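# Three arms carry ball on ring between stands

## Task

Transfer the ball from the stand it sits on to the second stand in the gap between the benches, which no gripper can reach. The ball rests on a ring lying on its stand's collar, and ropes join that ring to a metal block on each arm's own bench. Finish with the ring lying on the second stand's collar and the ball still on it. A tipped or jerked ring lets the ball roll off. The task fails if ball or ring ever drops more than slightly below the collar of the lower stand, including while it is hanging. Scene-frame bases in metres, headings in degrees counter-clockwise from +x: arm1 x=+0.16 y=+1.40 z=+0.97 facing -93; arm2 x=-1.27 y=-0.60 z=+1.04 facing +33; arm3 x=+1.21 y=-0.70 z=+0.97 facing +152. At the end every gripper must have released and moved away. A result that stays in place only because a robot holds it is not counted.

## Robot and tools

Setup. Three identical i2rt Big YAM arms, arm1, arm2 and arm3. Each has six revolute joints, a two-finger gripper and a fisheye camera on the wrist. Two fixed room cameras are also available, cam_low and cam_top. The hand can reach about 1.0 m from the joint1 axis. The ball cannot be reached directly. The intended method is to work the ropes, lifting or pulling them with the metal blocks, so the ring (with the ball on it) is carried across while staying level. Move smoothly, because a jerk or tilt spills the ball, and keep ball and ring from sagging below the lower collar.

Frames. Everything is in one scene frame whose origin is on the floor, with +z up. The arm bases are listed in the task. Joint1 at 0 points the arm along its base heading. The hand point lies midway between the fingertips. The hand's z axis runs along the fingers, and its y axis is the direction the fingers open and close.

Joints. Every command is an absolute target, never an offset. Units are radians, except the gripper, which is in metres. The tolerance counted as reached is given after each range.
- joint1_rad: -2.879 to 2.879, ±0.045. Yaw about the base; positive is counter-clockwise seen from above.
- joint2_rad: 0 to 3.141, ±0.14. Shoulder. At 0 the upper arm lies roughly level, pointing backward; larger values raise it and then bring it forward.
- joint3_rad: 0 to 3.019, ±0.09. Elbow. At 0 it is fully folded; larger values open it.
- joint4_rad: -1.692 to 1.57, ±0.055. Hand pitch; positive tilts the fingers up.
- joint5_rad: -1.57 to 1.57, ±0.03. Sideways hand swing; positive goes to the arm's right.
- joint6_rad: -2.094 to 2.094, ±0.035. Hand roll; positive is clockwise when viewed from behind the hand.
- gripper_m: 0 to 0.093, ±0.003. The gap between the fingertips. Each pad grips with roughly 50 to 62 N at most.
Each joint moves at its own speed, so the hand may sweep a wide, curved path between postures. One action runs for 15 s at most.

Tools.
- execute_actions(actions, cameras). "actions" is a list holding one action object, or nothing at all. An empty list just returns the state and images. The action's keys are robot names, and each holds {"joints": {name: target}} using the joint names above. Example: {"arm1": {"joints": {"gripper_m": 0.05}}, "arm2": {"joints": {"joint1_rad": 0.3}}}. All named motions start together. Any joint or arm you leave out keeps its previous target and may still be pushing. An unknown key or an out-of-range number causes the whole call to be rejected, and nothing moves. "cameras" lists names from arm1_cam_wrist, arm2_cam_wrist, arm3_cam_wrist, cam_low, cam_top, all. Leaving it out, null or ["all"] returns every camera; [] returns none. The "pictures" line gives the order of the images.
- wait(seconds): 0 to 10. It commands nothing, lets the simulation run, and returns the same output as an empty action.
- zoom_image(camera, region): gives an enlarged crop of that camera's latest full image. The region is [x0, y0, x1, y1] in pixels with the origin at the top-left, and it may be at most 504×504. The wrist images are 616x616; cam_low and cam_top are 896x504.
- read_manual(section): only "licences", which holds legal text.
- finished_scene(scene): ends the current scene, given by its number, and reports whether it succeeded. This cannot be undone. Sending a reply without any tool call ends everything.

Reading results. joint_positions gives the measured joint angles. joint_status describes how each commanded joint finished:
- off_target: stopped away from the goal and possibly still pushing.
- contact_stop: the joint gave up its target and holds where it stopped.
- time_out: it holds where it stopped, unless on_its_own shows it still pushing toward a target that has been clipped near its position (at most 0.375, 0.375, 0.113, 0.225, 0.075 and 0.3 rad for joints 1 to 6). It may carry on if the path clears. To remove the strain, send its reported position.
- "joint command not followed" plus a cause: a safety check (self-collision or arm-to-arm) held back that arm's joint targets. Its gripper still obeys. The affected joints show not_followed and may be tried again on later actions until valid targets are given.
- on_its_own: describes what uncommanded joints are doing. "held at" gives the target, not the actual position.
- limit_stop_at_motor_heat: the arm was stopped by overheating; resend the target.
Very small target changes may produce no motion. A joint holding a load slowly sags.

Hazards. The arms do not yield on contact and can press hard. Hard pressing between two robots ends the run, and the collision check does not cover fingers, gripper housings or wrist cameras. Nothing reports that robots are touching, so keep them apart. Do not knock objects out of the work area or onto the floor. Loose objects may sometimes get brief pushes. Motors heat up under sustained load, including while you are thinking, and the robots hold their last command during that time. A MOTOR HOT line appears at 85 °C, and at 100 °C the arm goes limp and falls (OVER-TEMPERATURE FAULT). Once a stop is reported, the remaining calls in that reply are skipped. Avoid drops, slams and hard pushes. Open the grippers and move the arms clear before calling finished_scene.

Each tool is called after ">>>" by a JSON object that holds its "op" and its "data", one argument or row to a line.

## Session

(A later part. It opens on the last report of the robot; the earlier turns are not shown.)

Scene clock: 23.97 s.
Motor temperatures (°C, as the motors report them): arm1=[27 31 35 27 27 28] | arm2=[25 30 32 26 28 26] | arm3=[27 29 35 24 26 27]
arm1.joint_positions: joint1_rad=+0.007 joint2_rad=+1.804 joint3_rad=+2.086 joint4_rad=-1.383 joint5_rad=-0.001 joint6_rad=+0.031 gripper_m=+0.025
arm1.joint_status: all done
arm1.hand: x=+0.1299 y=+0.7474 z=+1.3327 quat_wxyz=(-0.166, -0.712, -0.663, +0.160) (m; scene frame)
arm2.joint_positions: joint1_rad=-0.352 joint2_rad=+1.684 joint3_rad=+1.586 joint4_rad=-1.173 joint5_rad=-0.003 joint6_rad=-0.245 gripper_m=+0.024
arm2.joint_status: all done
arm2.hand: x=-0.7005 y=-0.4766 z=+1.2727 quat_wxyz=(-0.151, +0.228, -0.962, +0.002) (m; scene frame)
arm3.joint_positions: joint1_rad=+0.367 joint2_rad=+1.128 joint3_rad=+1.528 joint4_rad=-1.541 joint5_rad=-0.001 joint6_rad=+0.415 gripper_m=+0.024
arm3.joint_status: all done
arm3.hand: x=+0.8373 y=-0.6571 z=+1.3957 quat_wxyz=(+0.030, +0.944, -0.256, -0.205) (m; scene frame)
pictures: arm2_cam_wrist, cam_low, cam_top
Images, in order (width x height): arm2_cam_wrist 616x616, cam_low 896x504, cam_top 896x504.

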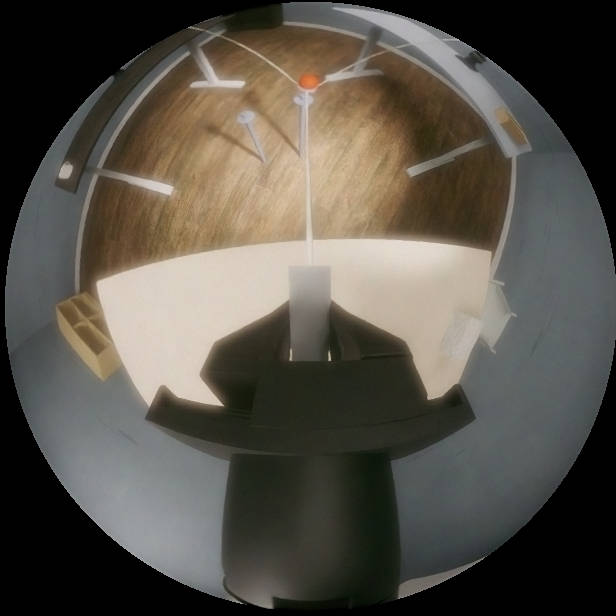

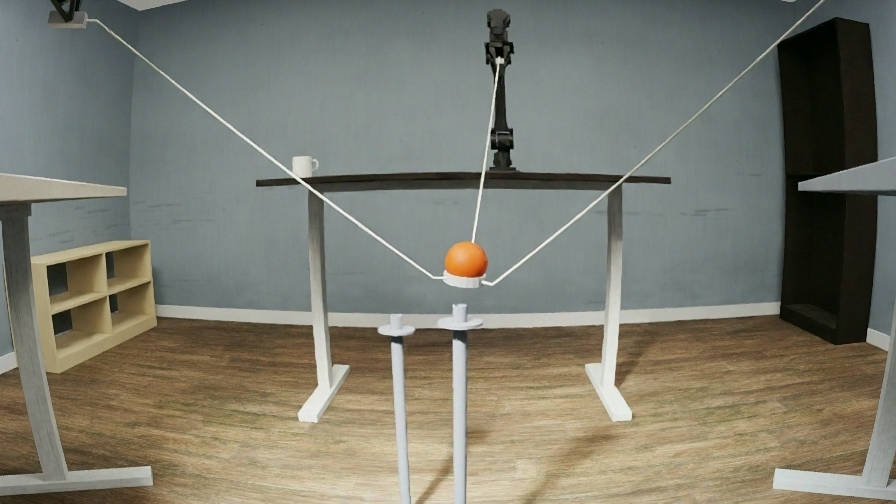

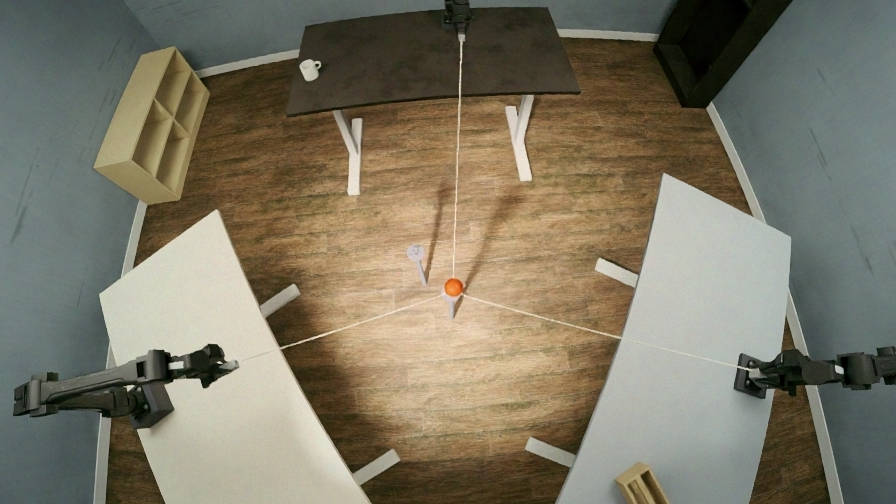

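>>> {"op": "execute_actions", "data": {
  "actions": [
    {"arm1":{"joints":{"joint1_rad":-0.05,"joint2_rad":1.69,"joint3_rad":1.935}},"arm2":{"joints":{"joint1_rad":-0.27,"joint4_rad":-1.265,"joint6_rad":-0.15}},"arm3":{"joints":{"joint1_rad":0.278,"joint2_rad":1.21,"joint3_rad":1.68,"joint6_rad":0.31}}}
  ],
  "cameras": ["cam_low","cam_top"]
}}

Scene clock: 27.23 s.
Motor temperatures (°C, as the motors report them): arm1=[27 31 35 27 27 28] | arm2=[25 30 33 26 28 26] | arm3=[27 28 35 24 26 27]
arm1.joint_positions: joint1_rad=-0.051 joint2_rad=+1.705 joint3_rad=+1.934 joint4_rad=-1.385 joint5_rad=-0.001 joint6_rad=+0.031 gripper_m=+0.025
arm1.joint_status: all done
arm1.hand: x=+0.0968 y=+0.7924 z=+1.3206 quat_wxyz=(-0.143, -0.735, -0.647, +0.145) (m; scene frame)
arm2.joint_positions: joint1_rad=-0.263 joint2_rad=+1.684 joint3_rad=+1.586 joint4_rad=-1.247 joint5_rad=-0.001 joint6_rad=-0.166 gripper_m=+0.024
arm2.joint_status: all done
arm2.hand: x=-0.7308 y=-0.4320 z=+1.2678 quat_wxyz=(-0.114, +0.234, -0.966, -0.008) (m; scene frame)
arm3.joint_positions: joint1_rad=+0.272 joint2_rad=+1.222 joint3_rad=+1.628 joint4_rad=-1.546 joint5_rad=+0.000 joint6_rad=+0.326 gripper_m=+0.024
arm3.joint_status: all done
arm3.hand: x=+0.8091 y=-0.6148 z=+1.4054 quat_wxyz=(+0.010, +0.943, -0.259, -0.208) (m; scene frame)
pictures: cam_low, cam_top
Images, in order (width x height): cam_low 896x504, cam_top 896x504.

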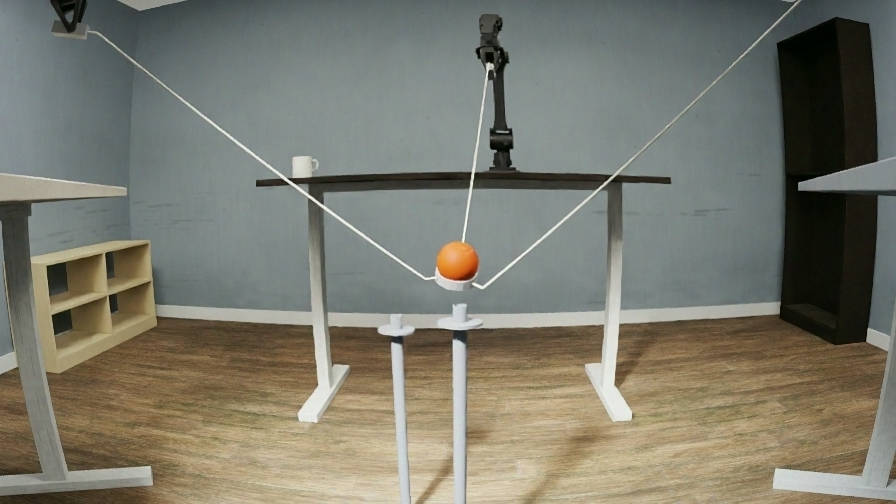

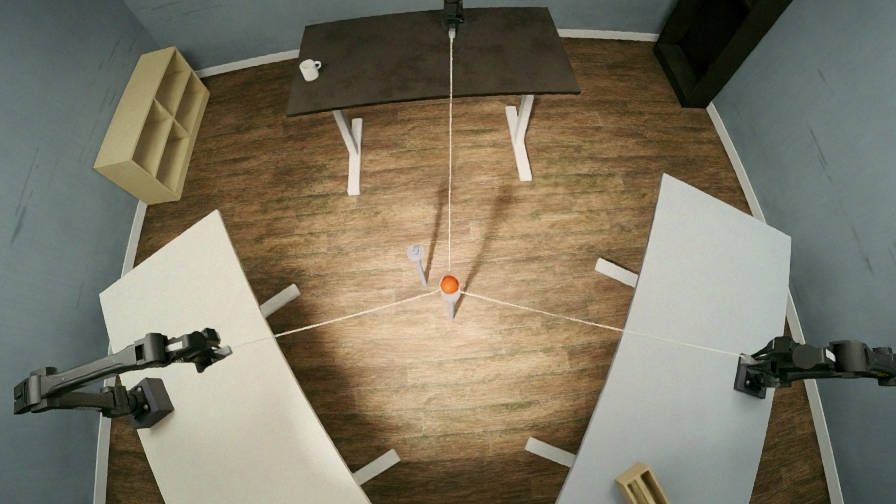

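Tilt looks larger; recheck.

>>> {"op": "execute_actions", "data": {
  "actions": [],
  "cameras": ["cam_low","cam_top","arm2_cam_wrist"]
}}

>>> {"op": "zoom_image", "data": {
  "camera": "cam_low",
  "region": [360, 230, 540, 360]
}}

>>> {"op": "zoom_image", "data": {
  "camera": "arm2_cam_wrist",
  "region": [220, 20, 400, 150]
}}

Scene clock: 28.80 s.
Motor temperatures (°C, as the motors report them): arm1=[27 31 35 27 27 28] | arm2=[25 30 33 26 28 26] | arm3=[27 28 36 24 26 27]
arm1.joint_positions: joint1_rad=-0.051 joint2_rad=+1.705 joint3_rad=+1.934 joint4_rad=-1.385 joint5_rad=-0.001 joint6_rad=+0.031 gripper_m=+0.025
arm1.joint_status: all done
arm1.hand: x=+0.0968 y=+0.7924 z=+1.3206 quat_wxyz=(-0.143, -0.735, -0.647, +0.145) (m; scene frame)
arm2.joint_positions: joint1_rad=-0.263 joint2_rad=+1.684 joint3_rad=+1.586 joint4_rad=-1.247 joint5_rad=-0.001 joint6_rad=-0.165 gripper_m=+0.024
arm2.joint_status: all done
arm2.hand: x=-0.7308 y=-0.4320 z=+1.2678 quat_wxyz=(-0.114, +0.234, -0.966, -0.008) (m; scene frame)
arm3.joint_positions: joint1_rad=+0.272 joint2_rad=+1.222 joint3_rad=+1.628 joint4_rad=-1.546 joint5_rad=+0.000 joint6_rad=+0.326 gripper_m=+0.024
arm3.joint_status: all done
arm3.hand: x=+0.8091 y=-0.6148 z=+1.4054 quat_wxyz=(+0.010, +0.943, -0.259, -0.208) (m; scene frame)
pictures: arm2_cam_wrist, cam_low, cam_top
Images, in order (width x height): arm2_cam_wrist 616x616, cam_low 896x504, cam_top 896x504.

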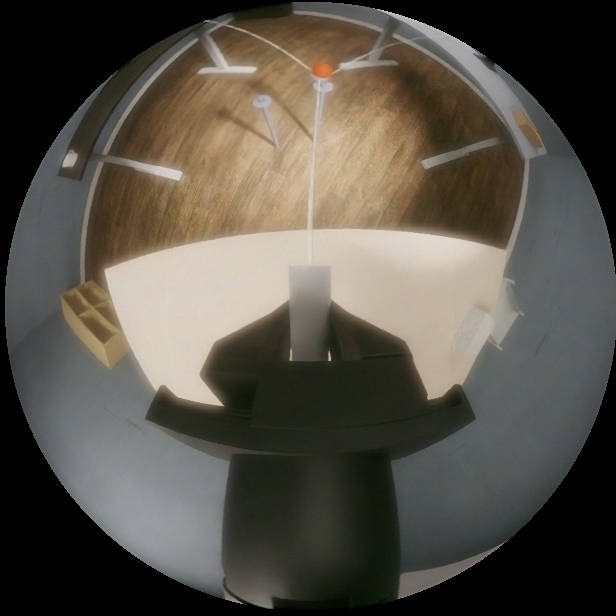

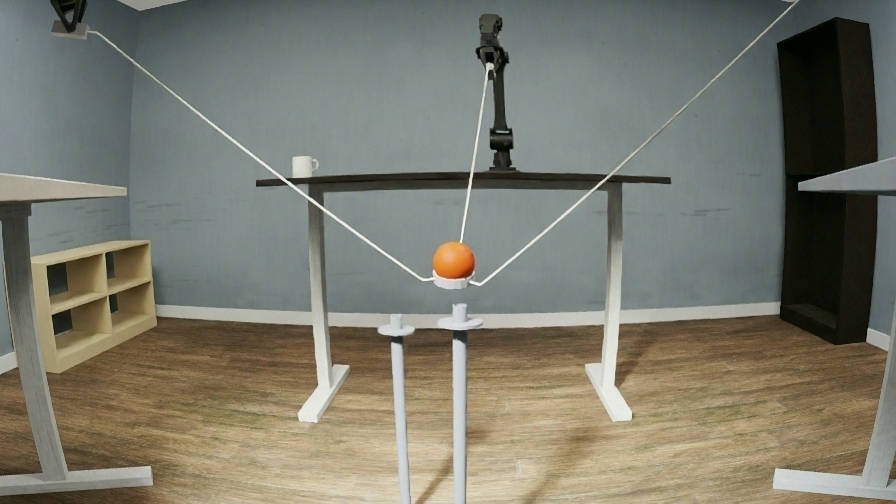

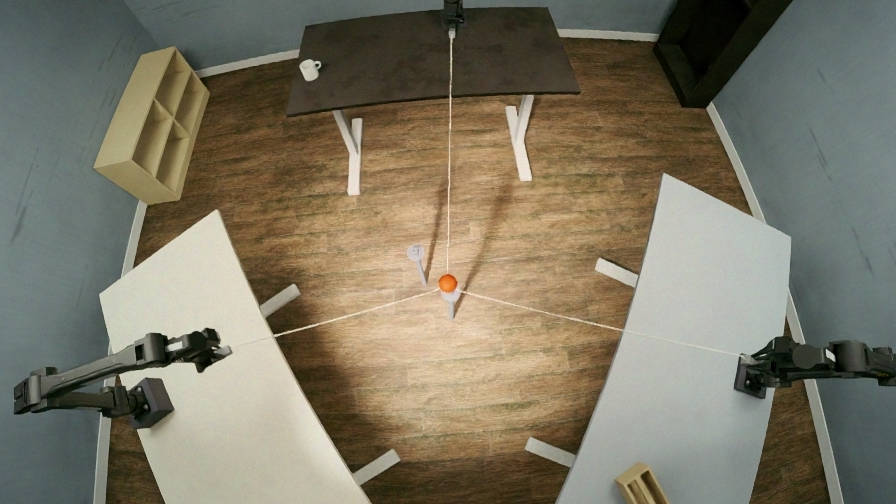

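Region (360, 230, 540, 360) of cam_low's 896x504 image, scaled by 2.800, with more detail than that image has.

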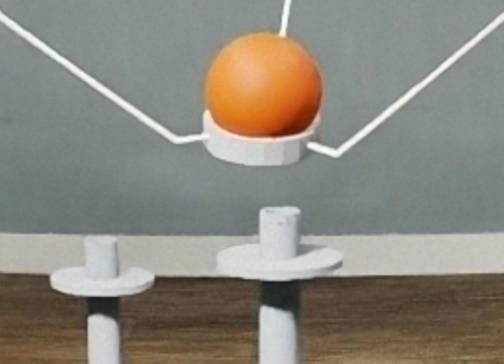

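Region (220, 20, 400, 150) of arm2_cam_wrist's 616x616 image, scaled by 2.800, with more detail than that image has.

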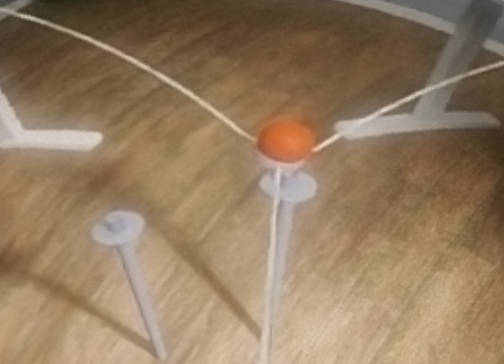

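>>> {"op": "execute_actions", "data": {
  "actions": [
    {"arm1":{"joints":{"joint1_rad":-0.1,"joint2_rad":1.59,"joint3_rad":1.79}},"arm2":{"joints":{"joint1_rad":-0.2,"joint4_rad":-1.315,"joint6_rad":-0.08}},"arm3":{"joints":{"joint1_rad":0.21,"joint2_rad":1.3,"joint3_rad":1.77,"joint6_rad":0.24}}}
  ],
  "cameras": ["cam_low","cam_top","arm1_cam_wrist"]
}}

Scene clock: 31.17 s.
Motor temperatures (°C, as the motors report them): arm1=[27 31 34 27 27 28] | arm2=[25 30 34 26 28 26] | arm3=[27 28 36 24 26 27]
arm1.joint_positions: joint1_rad=-0.096 joint2_rad=+1.614 joint3_rad=+1.791 joint4_rad=-1.385 joint5_rad=-0.001 joint6_rad=+0.031 gripper_m=+0.025
arm1.joint_status: all done
arm1.hand: x=+0.0752 y=+0.8369 z=+1.3052 quat_wxyz=(-0.122, -0.753, -0.633, +0.129) (m; scene frame)
arm2.joint_positions: joint1_rad=-0.192 joint2_rad=+1.684 joint3_rad=+1.586 joint4_rad=-1.296 joint5_rad=-0.001 joint6_rad=-0.096 gripper_m=+0.024
arm2.joint_status: all done
arm2.hand: x=-0.7552 y=-0.3986 z=+1.2652 quat_wxyz=(-0.090, +0.235, -0.968, -0.012) (m; scene frame)
arm3.joint_positions: joint1_rad=+0.206 joint2_rad=+1.314 joint3_rad=+1.721 joint4_rad=-1.547 joint5_rad=+0.000 joint6_rad=+0.257 gripper_m=+0.024
arm3.joint_status: all done
arm3.hand: x=+0.7822 y=-0.5787 z=+1.4106 quat_wxyz=(-0.005, +0.943, -0.257, -0.209) (m; scene frame)
pictures: arm1_cam_wrist, cam_low, cam_top
Images, in order (width x height): arm1_cam_wrist 616x616, cam_low 896x504, cam_top 896x504.

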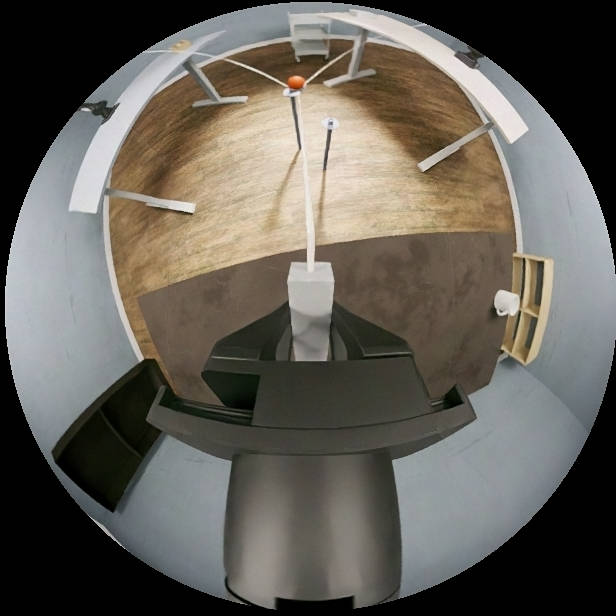

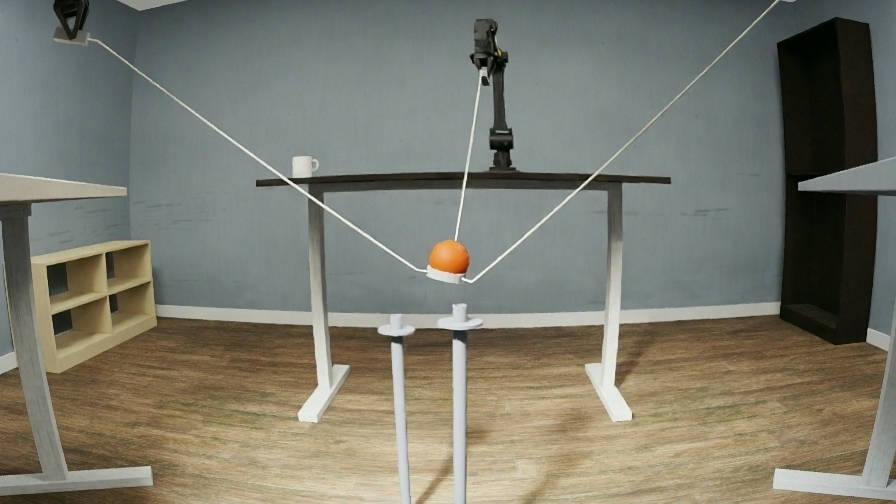

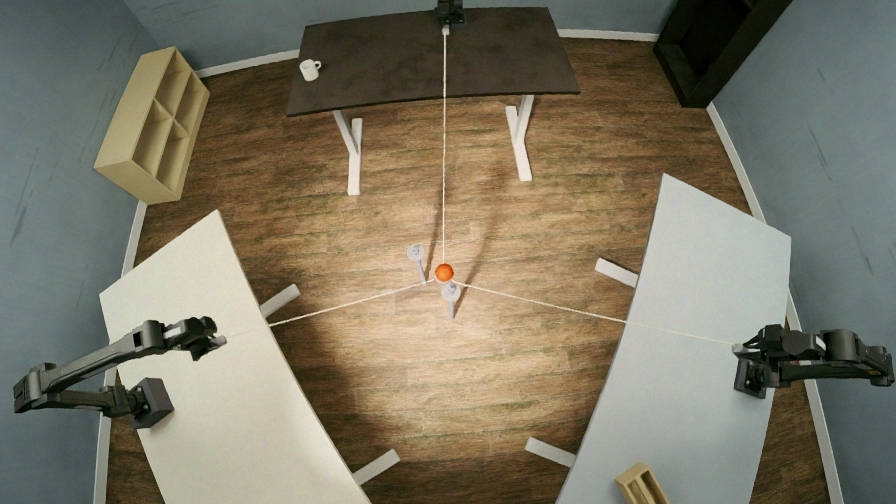

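>>> {"op": "execute_actions", "data": {
  "actions": [],
  "cameras": ["cam_low"]
}}

>>> {"op": "zoom_image", "data": {
  "camera": "cam_low",
  "region": [360, 230, 540, 360]
}}

Scene clock: 32.03 s.
Motor temperatures (°C, as the motors report them): arm1=[27 31 34 27 27 28] | arm2=[25 30 34 26 28 26] | arm3=[27 28 36 24 26 27]
arm1.joint_positions: joint1_rad=-0.096 joint2_rad=+1.614 joint3_rad=+1.791 joint4_rad=-1.385 joint5_rad=-0.001 joint6_rad=+0.031 gripper_m=+0.025
arm1.joint_status: all done
arm1.hand: x=+0.0752 y=+0.8369 z=+1.3052 quat_wxyz=(-0.122, -0.753, -0.633, +0.129) (m; scene frame)
arm2.joint_positions: joint1_rad=-0.192 joint2_rad=+1.684 joint3_rad=+1.586 joint4_rad=-1.296 joint5_rad=-0.001 joint6_rad=-0.095 gripper_m=+0.024
arm2.joint_status: all done
arm2.hand: x=-0.7552 y=-0.3986 z=+1.2652 quat_wxyz=(-0.090, +0.234, -0.968, -0.012) (m; scene frame)
arm3.joint_positions: joint1_rad=+0.206 joint2_rad=+1.314 joint3_rad=+1.721 joint4_rad=-1.547 joint5_rad=+0.000 joint6_rad=+0.256 gripper_m=+0.024
arm3.joint_status: all done
arm3.hand: x=+0.7822 y=-0.5787 z=+1.4106 quat_wxyz=(-0.005, +0.944, -0.257, -0.209) (m; scene frame)
pictures: cam_low
Images, in order (width x height): cam_low 896x504.

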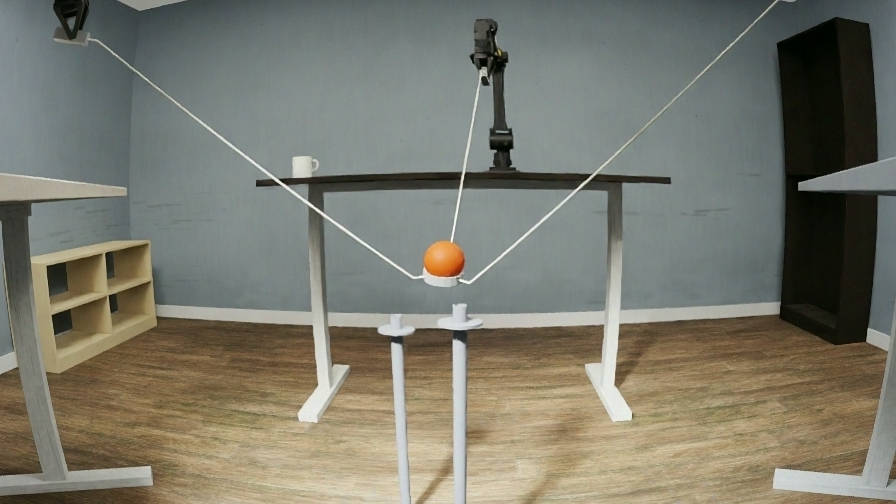

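Region (360, 230, 540, 360) of cam_low's 896x504 image, scaled by 2.800, with more detail than that image has.

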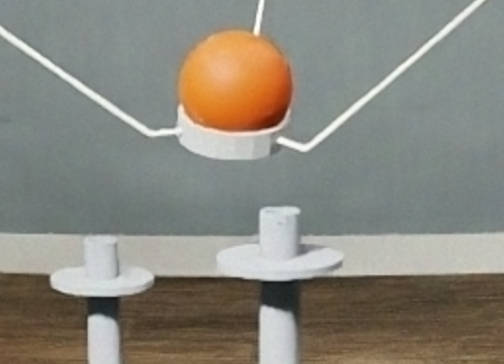

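>>> {"op": "execute_actions", "data": {
  "actions": [
    {"arm1":{"joints":{"joint1_rad":-0.157,"joint2_rad":1.515,"joint3_rad":1.69,"joint6_rad":-0.08}},"arm2":{"joints":{"joint1_rad":-0.124,"joint4_rad":-1.365,"joint6_rad":0.0}},"arm3":{"joints":{"joint1_rad":0.157,"joint2_rad":1.39,"joint3_rad":1.865,"joint6_rad":0.19}}}
  ],
  "cameras": ["cam_low"]
}}

Scene clock: 35.17 s.
Motor temperatures (°C, as the motors report them): arm1=[27 31 34 27 27 28] | arm2=[25 30 35 26 28 26] | arm3=[27 29 37 24 26 27]
arm1.joint_positions: joint1_rad=-0.155 joint2_rad=+1.539 joint3_rad=+1.690 joint4_rad=-1.385 joint5_rad=-0.001 joint6_rad=-0.070 gripper_m=+0.025
arm1.joint_status: all done
arm1.hand: x=+0.0488 y=+0.8747 z=+1.2984 quat_wxyz=(-0.103, -0.741, -0.651, +0.128) (m; scene frame)
arm2.joint_positions: joint1_rad=-0.117 joint2_rad=+1.684 joint3_rad=+1.586 joint4_rad=-1.346 joint5_rad=-0.001 joint6_rad=-0.015 gripper_m=+0.024
arm2.joint_status: all done
arm2.hand: x=-0.7828 y=-0.3660 z=+1.2632 quat_wxyz=(-0.064, +0.232, -0.970, -0.013) (m; scene frame)
arm3.joint_positions: joint1_rad=+0.154 joint2_rad=+1.401 joint3_rad=+1.814 joint4_rad=-1.547 joint5_rad=+0.000 joint6_rad=+0.206 gripper_m=+0.024
arm3.joint_status: all done
arm3.hand: x=+0.7572 y=-0.5458 z=+1.4143 quat_wxyz=(-0.016, +0.943, -0.258, -0.211) (m; scene frame)
pictures: cam_low
Images, in order (width x height): cam_low 896x504.

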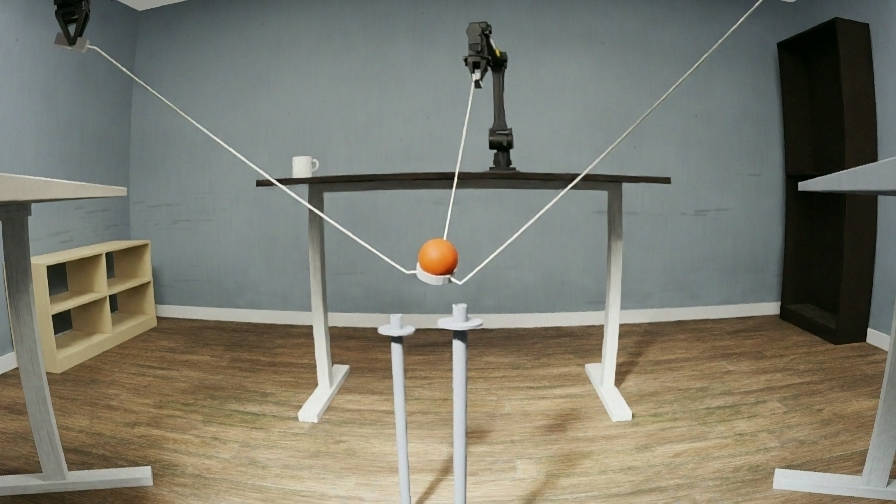

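>>> {"op": "wait", "data": {
  "seconds": 2
}}

>>> {"op": "zoom_image", "data": {
  "camera": "cam_low",
  "region": [340, 230, 520, 360]
}}

Scene clock: 37.93 s.
Motor temperatures (°C, as the motors report them): arm1=[27 31 34 27 27 28] | arm2=[25 30 35 26 28 26] | arm3=[27 29 37 24 26 27]
arm1.joint_positions: joint1_rad=-0.155 joint2_rad=+1.539 joint3_rad=+1.690 joint4_rad=-1.385 joint5_rad=-0.001 joint6_rad=-0.071 gripper_m=+0.025
arm1.joint_status: all done
arm1.hand: x=+0.0488 y=+0.8747 z=+1.2984 quat_wxyz=(-0.103, -0.741, -0.651, +0.128) (m; scene frame)
arm2.joint_positions: joint1_rad=-0.117 joint2_rad=+1.684 joint3_rad=+1.586 joint4_rad=-1.346 joint5_rad=-0.001 joint6_rad=-0.015 gripper_m=+0.024
arm2.joint_status: all done
arm2.hand: x=-0.7828 y=-0.3660 z=+1.2632 quat_wxyz=(-0.064, +0.232, -0.970, -0.013) (m; scene frame)
arm3.joint_positions: joint1_rad=+0.154 joint2_rad=+1.401 joint3_rad=+1.814 joint4_rad=-1.547 joint5_rad=+0.000 joint6_rad=+0.206 gripper_m=+0.024
arm3.joint_status: all done
arm3.hand: x=+0.7572 y=-0.5458 z=+1.4143 quat_wxyz=(-0.016, +0.943, -0.258, -0.211) (m; scene frame)
wait: 2.00 s; at rest from the start
pictures: arm1_cam_wrist, arm2_cam_wrist, arm3_cam_wrist, cam_low, cam_top
Images, in order (width x height): arm1_cam_wrist 616x616, arm2_cam_wrist 616x616, arm3_cam_wrist 616x616, cam_low 896x504, cam_top 896x504.

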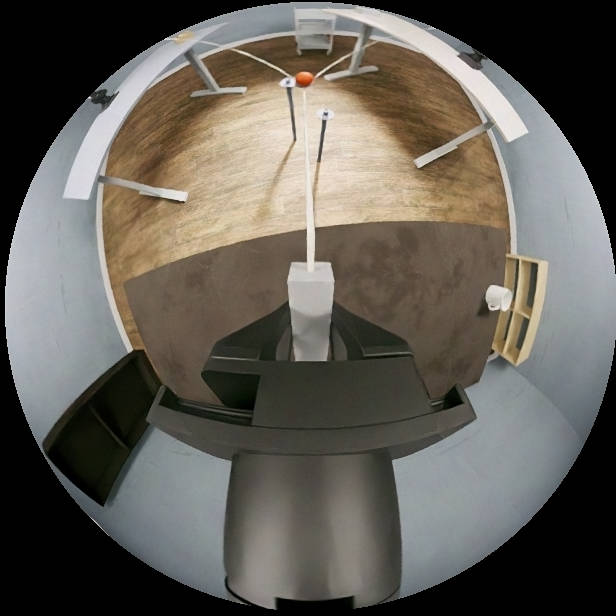

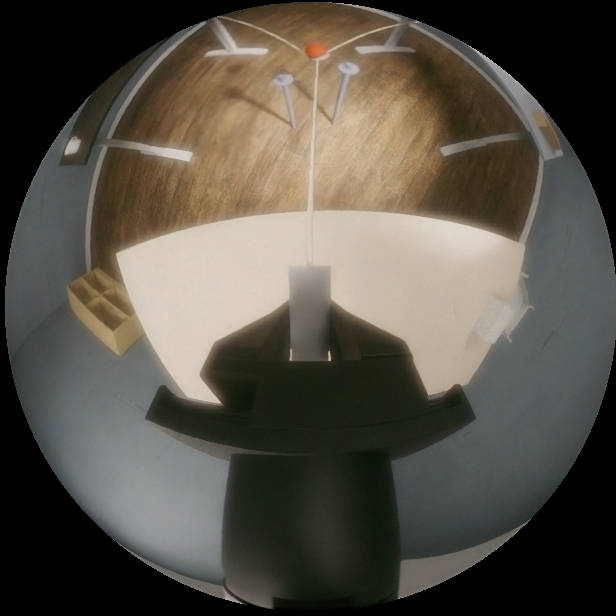

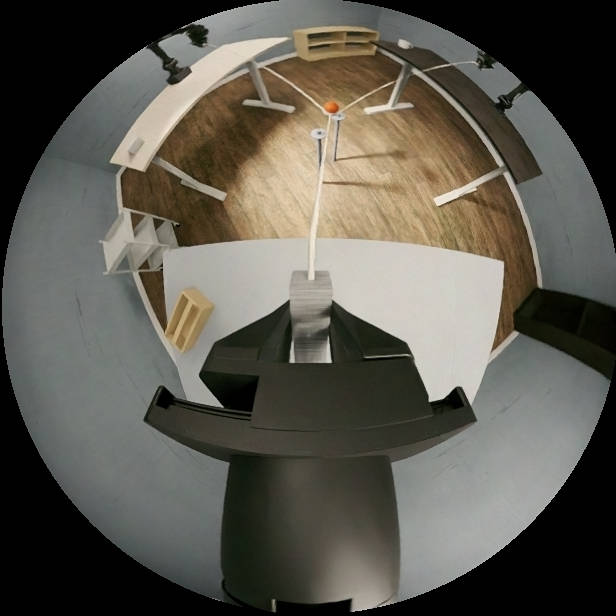

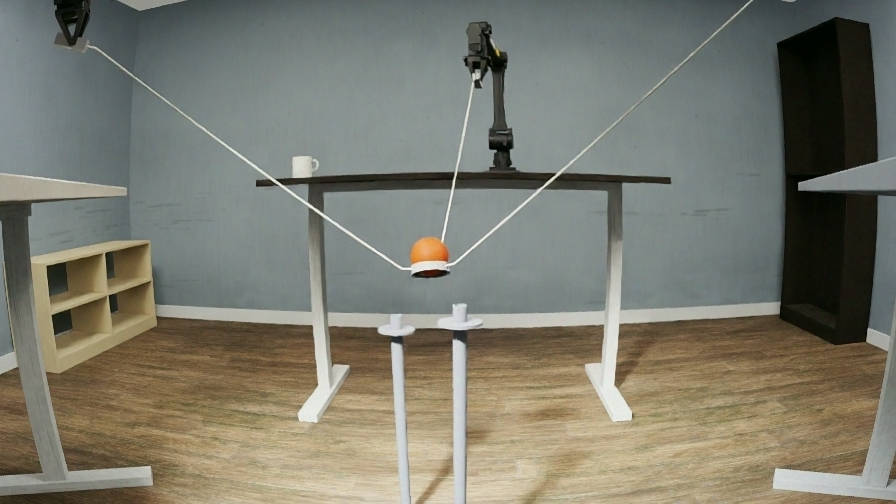

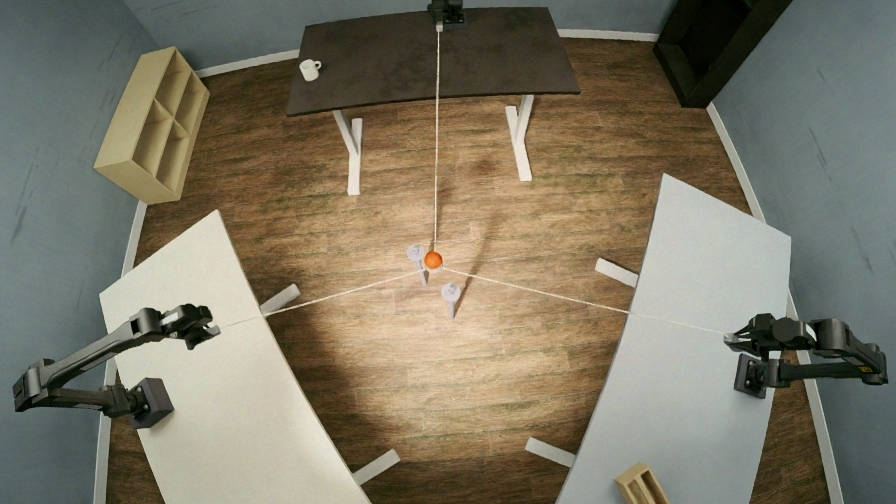

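Region (340, 230, 520, 360) of cam_low's 896x504 image, scaled by 2.800, with more detail than that image has.

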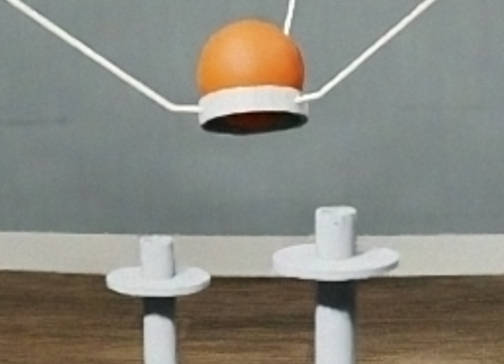

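>>> {"op": "execute_actions", "data": {
  "actions": [
    {"arm1":{"joints":{"joint1_rad":-0.22,"joint2_rad":1.445,"joint3_rad":1.63,"joint6_rad":-0.14}},"arm2":{"joints":{"joint1_rad":-0.046,"joint3_rad":1.545,"joint4_rad":-1.385,"joint6_rad":0.08}},"arm3":{"joints":{"joint1_rad":0.112,"joint2_rad":1.47,"joint3_rad":1.9,"joint6_rad":0.14}}}
  ],
  "cameras": ["cam_low"]
}}

>>> {"op": "wait", "data": {
  "seconds": 2
}}

>>> {"op": "zoom_image", "data": {
  "camera": "cam_low",
  "region": [340, 230, 520, 360]
}}

Scene clock: 40.37 s.
Motor temperatures (°C, as the motors report them): arm1=[27 31 34 27 27 28] | arm2=[25 30 35 26 28 26] | arm3=[27 29 37 24 26 27]
arm1.joint_positions: joint1_rad=-0.217 joint2_rad=+1.465 joint3_rad=+1.626 joint4_rad=-1.385 joint5_rad=-0.001 joint6_rad=-0.131 gripper_m=+0.025
arm1.joint_status: all done
arm1.hand: x=+0.0230 y=+0.9079 z=+1.3064 quat_wxyz=(-0.097, -0.741, -0.650, +0.139) (m; scene frame)
arm2.joint_positions: joint1_rad=-0.040 joint2_rad=+1.684 joint3_rad=+1.552 joint4_rad=-1.366 joint5_rad=+0.000 joint6_rad=+0.064 gripper_m=+0.024
arm2.joint_status: all done
arm2.hand: x=-0.8152 y=-0.3366 z=+1.2490 quat_wxyz=(-0.037, +0.231, -0.972, -0.010) (m; scene frame)
arm3.joint_positions: joint1_rad=+0.109 joint2_rad=+1.485 joint3_rad=+1.854 joint4_rad=-1.547 joint5_rad=+0.000 joint6_rad=+0.156 gripper_m=+0.024
arm3.joint_status: all done
arm3.hand: x=+0.7378 y=-0.5153 z=+1.3922 quat_wxyz=(-0.024, +0.948, -0.256, -0.189) (m; scene frame)
pictures: cam_low
Images, in order (width x height): cam_low 896x504.

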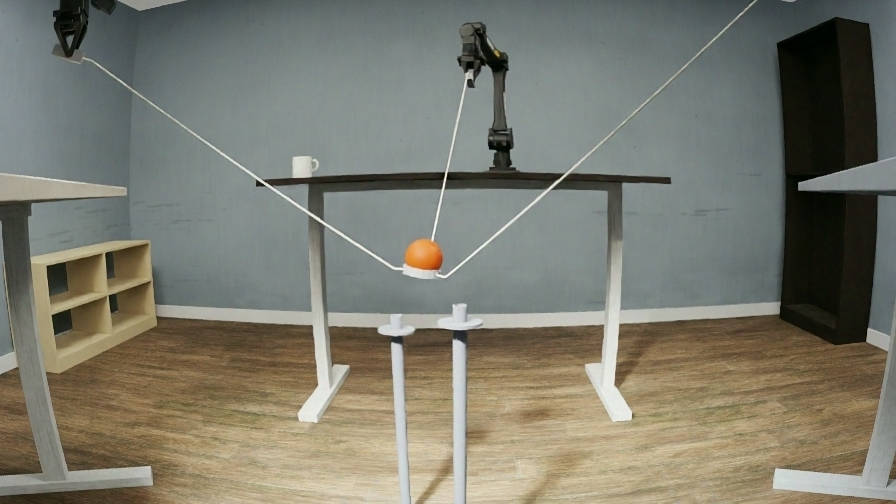

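Scene clock: 42.37 s.
Motor temperatures (°C, as the motors report them): arm1=[27 31 33 27 27 28] | arm2=[25 30 35 26 28 26] | arm3=[27 29 37 24 26 27]
arm1.joint_positions: joint1_rad=-0.217 joint2_rad=+1.465 joint3_rad=+1.626 joint4_rad=-1.385 joint5_rad=-0.001 joint6_rad=-0.131 gripper_m=+0.025
arm1.joint_status: all done
arm1.hand: x=+0.0230 y=+0.9079 z=+1.3064 quat_wxyz=(-0.097, -0.741, -0.650, +0.139) (m; scene frame)
arm2.joint_positions: joint1_rad=-0.040 joint2_rad=+1.684 joint3_rad=+1.552 joint4_rad=-1.366 joint5_rad=+0.000 joint6_rad=+0.065 gripper_m=+0.024
arm2.joint_status: all done
arm2.hand: x=-0.8152 y=-0.3366 z=+1.2490 quat_wxyz=(-0.037, +0.231, -0.972, -0.010) (m; scene frame)
arm3.joint_positions: joint1_rad=+0.109 joint2_rad=+1.485 joint3_rad=+1.854 joint4_rad=-1.547 joint5_rad=+0.000 joint6_rad=+0.155 gripper_m=+0.024
arm3.joint_status: all done
arm3.hand: x=+0.7378 y=-0.5153 z=+1.3922 quat_wxyz=(-0.024, +0.948, -0.256, -0.189) (m; scene frame)
wait: 2.00 s; at rest by 0.27 s
pictures: arm1_cam_wrist, arm2_cam_wrist, arm3_cam_wrist, cam_low, cam_top
Images, in order (width x height): arm1_cam_wrist 616x616, arm2_cam_wrist 616x616, arm3_cam_wrist 616x616, cam_low 896x504, cam_top 896x504.

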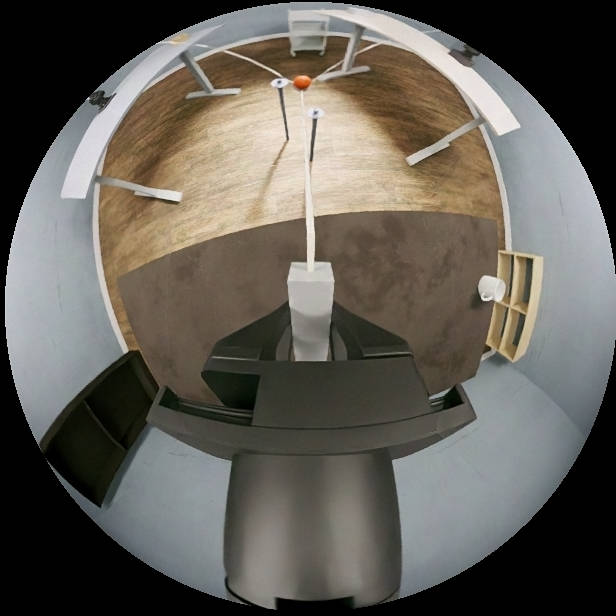

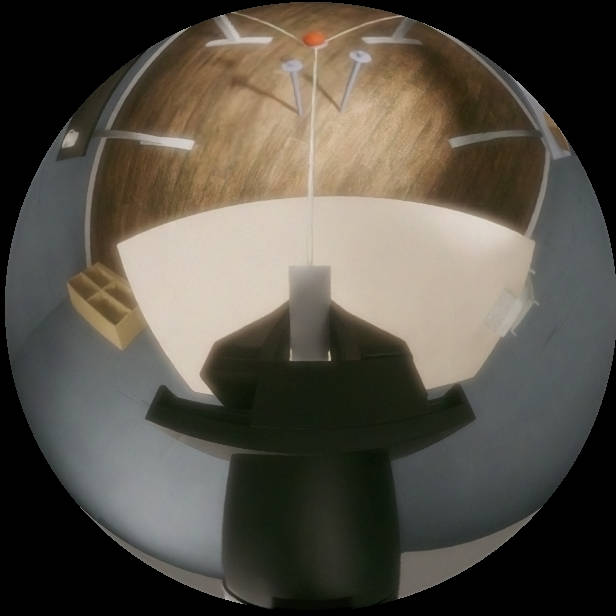

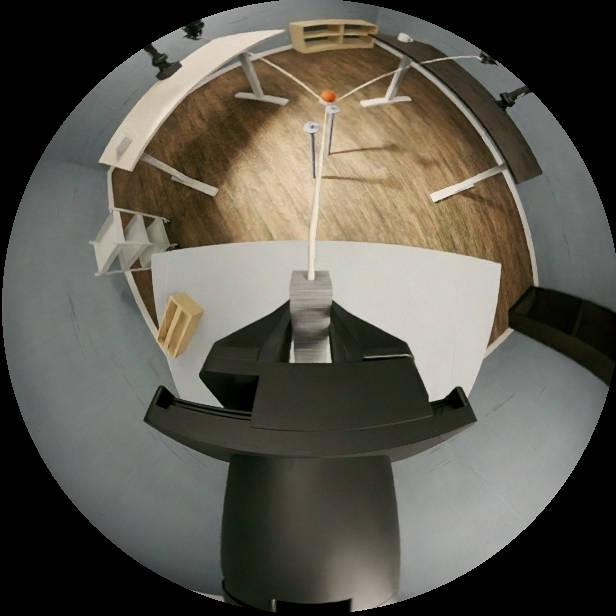

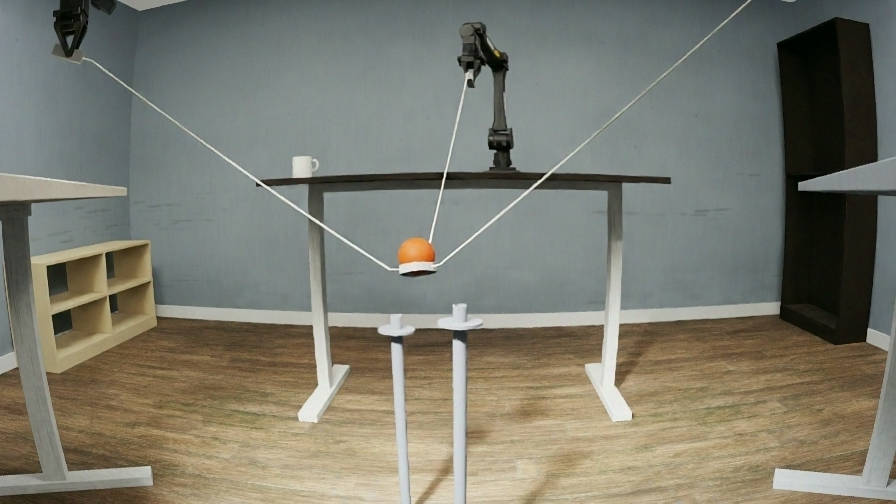

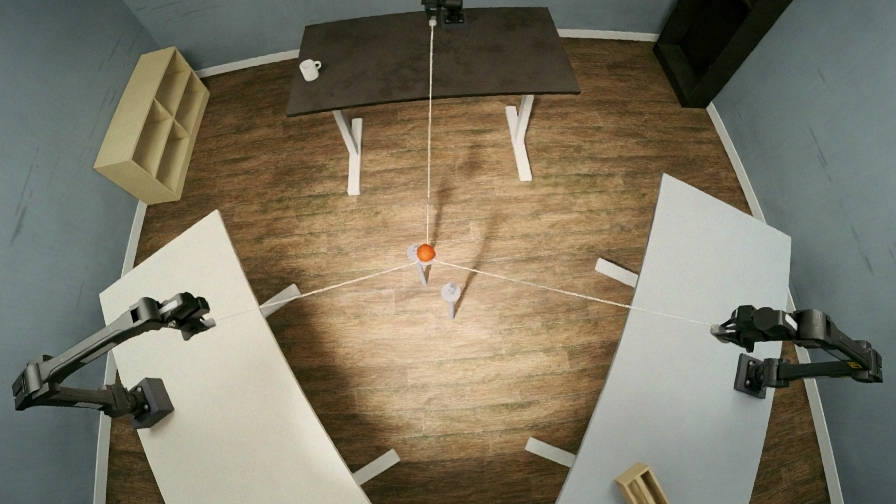

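Region (340, 230, 520, 360) of cam_low's 896x504 image, scaled by 2.800, with more detail than that image has.

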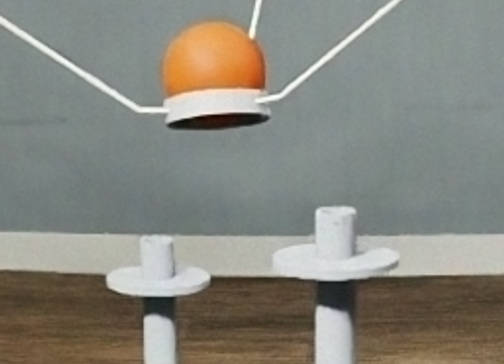

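>>> {"op": "execute_actions", "data": {
  "actions": [
    {"arm1":{"joints":{"joint1_rad":-0.29,"joint2_rad":1.38,"joint3_rad":1.57,"joint6_rad":-0.2}},"arm2":{"joints":{"joint1_rad":0.034,"joint6_rad":0.16,"joint4_rad":-1.395}},"arm3":{"joints":{"joint1_rad":0.07,"joint2_rad":1.56,"joint3_rad":1.95,"joint6_rad":0.10}}}
  ],
  "cameras": []
}}

>>> {"op": "wait", "data": {
  "seconds": 2
}}

Scene clock: 50.73 s.
Motor temperatures (°C, as the motors report them): arm1=[27 31 33 27 27 28] | arm2=[25 30 34 26 28 26] | arm3=[27 29 38 24 26 27]
arm1.joint_positions: joint1_rad=-0.287 joint2_rad=+1.401 joint3_rad=+1.566 joint4_rad=-1.385 joint5_rad=-0.001 joint6_rad=-0.191 gripper_m=+0.025
arm1.joint_status: all done
arm1.hand: x=-0.0036 y=+0.9412 z=+1.3092 quat_wxyz=(-0.089, -0.744, -0.646, +0.146) (m; scene frame)
arm2.joint_positions: joint1_rad=+0.039 joint2_rad=+1.684 joint3_rad=+1.552 joint4_rad=-1.374 joint5_rad=+0.000 joint6_rad=+0.144 gripper_m=+0.024
arm2.joint_status: all done
arm2.hand: x=-0.8394 y=-0.3025 z=+1.2487 quat_wxyz=(-0.032, +0.231, -0.972, -0.011) (m; scene frame)
arm3.joint_positions: joint1_rad=+0.068 joint2_rad=+1.575 joint3_rad=+1.905 joint4_rad=-1.547 joint5_rad=+0.000 joint6_rad=+0.116 gripper_m=+0.024
arm3.joint_status: all done
arm3.hand: x=+0.7183 y=-0.4832 z=+1.3701 quat_wxyz=(-0.029, +0.951, -0.258, -0.169) (m; scene frame)
pictures: none
No camera images: the call's "cameras" was empty. Leave "cameras" out to get every camera's image.

Scene clock: 52.73 s.
Motor temperatures (°C, as the motors report them): arm1=[27 31 33 27 27 28] | arm2=[25 30 34 26 28 26] | arm3=[27 29 38 24 26 27]
arm1.joint_positions: joint1_rad=-0.287 joint2_rad=+1.401 joint3_rad=+1.566 joint4_rad=-1.385 joint5_rad=-0.001 joint6_rad=-0.191 gripper_m=+0.025
arm1.joint_status: all done
arm1.hand: x=-0.0036 y=+0.9412 z=+1.3092 quat_wxyz=(-0.089, -0.744, -0.646, +0.146) (m; scene frame)
arm2.joint_positions: joint1_rad=+0.039 joint2_rad=+1.684 joint3_rad=+1.552 joint4_rad=-1.374 joint5_rad=+0.000 joint6_rad=+0.144 gripper_m=+0.024
arm2.joint_status: all done
arm2.hand: x=-0.8394 y=-0.3025 z=+1.2487 quat_wxyz=(-0.032, +0.231, -0.972, -0.011) (m; scene frame)
arm3.joint_positions: joint1_rad=+0.068 joint2_rad=+1.575 joint3_rad=+1.905 joint4_rad=-1.547 joint5_rad=+0.000 joint6_rad=+0.115 gripper_m=+0.024
arm3.joint_status: all done
arm3.hand: x=+0.7183 y=-0.4832 z=+1.3701 quat_wxyz=(-0.029, +0.951, -0.258, -0.169) (m; scene frame)
wait: 2.00 s; at rest by 0.27 s
pictures: arm1_cam_wrist, arm2_cam_wrist, arm3_cam_wrist, cam_low, cam_top
Images, in order (width x height): arm1_cam_wrist 616x616, arm2_cam_wrist 616x616, arm3_cam_wrist 616x616, cam_low 896x504, cam_top 896x504.

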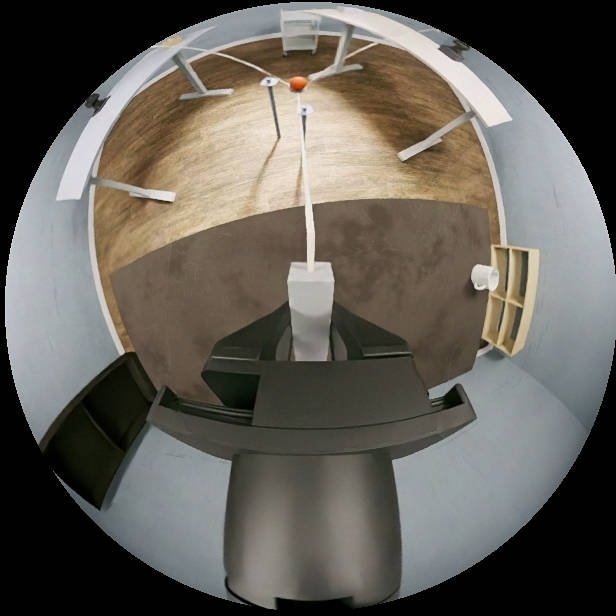

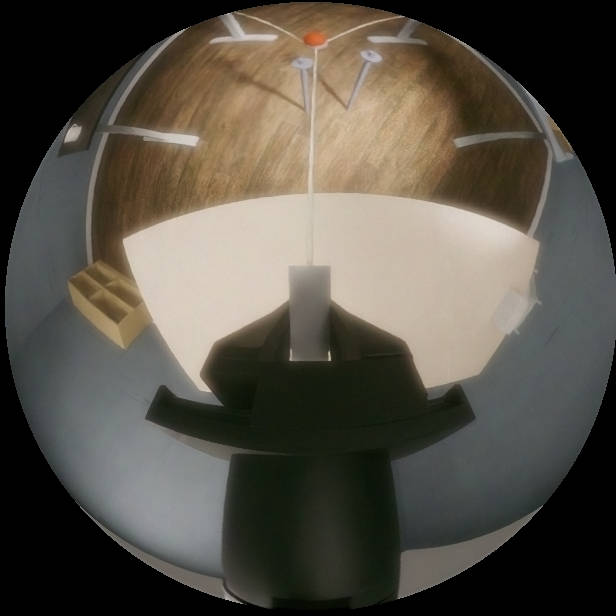

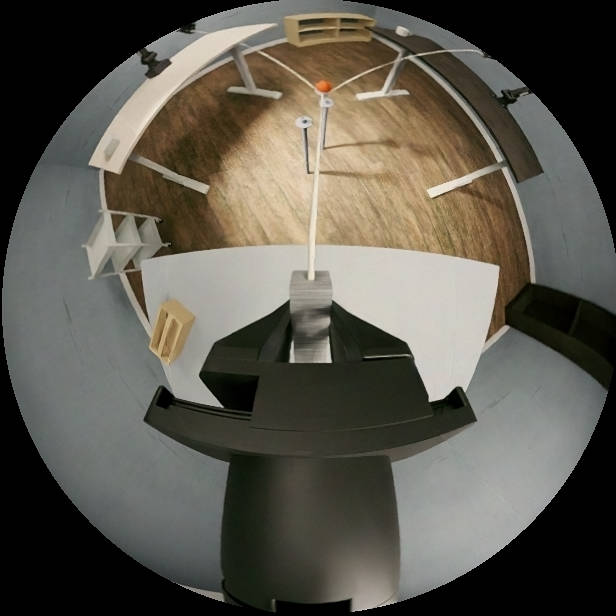

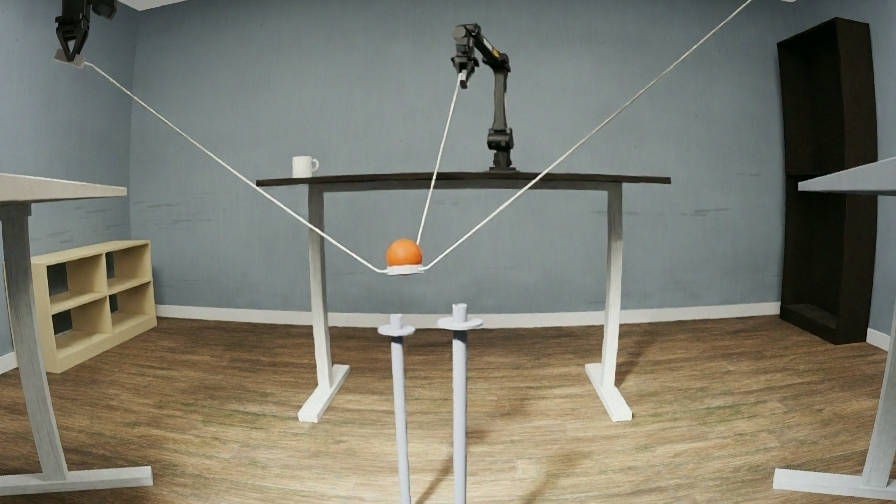

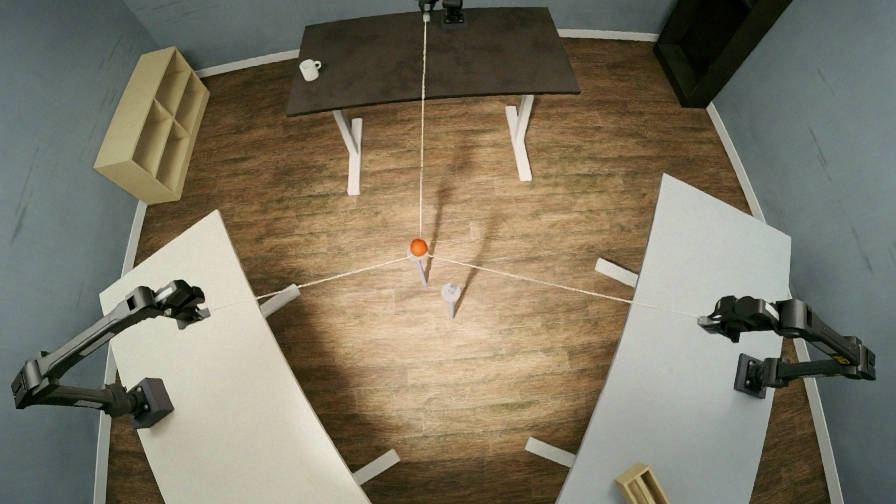

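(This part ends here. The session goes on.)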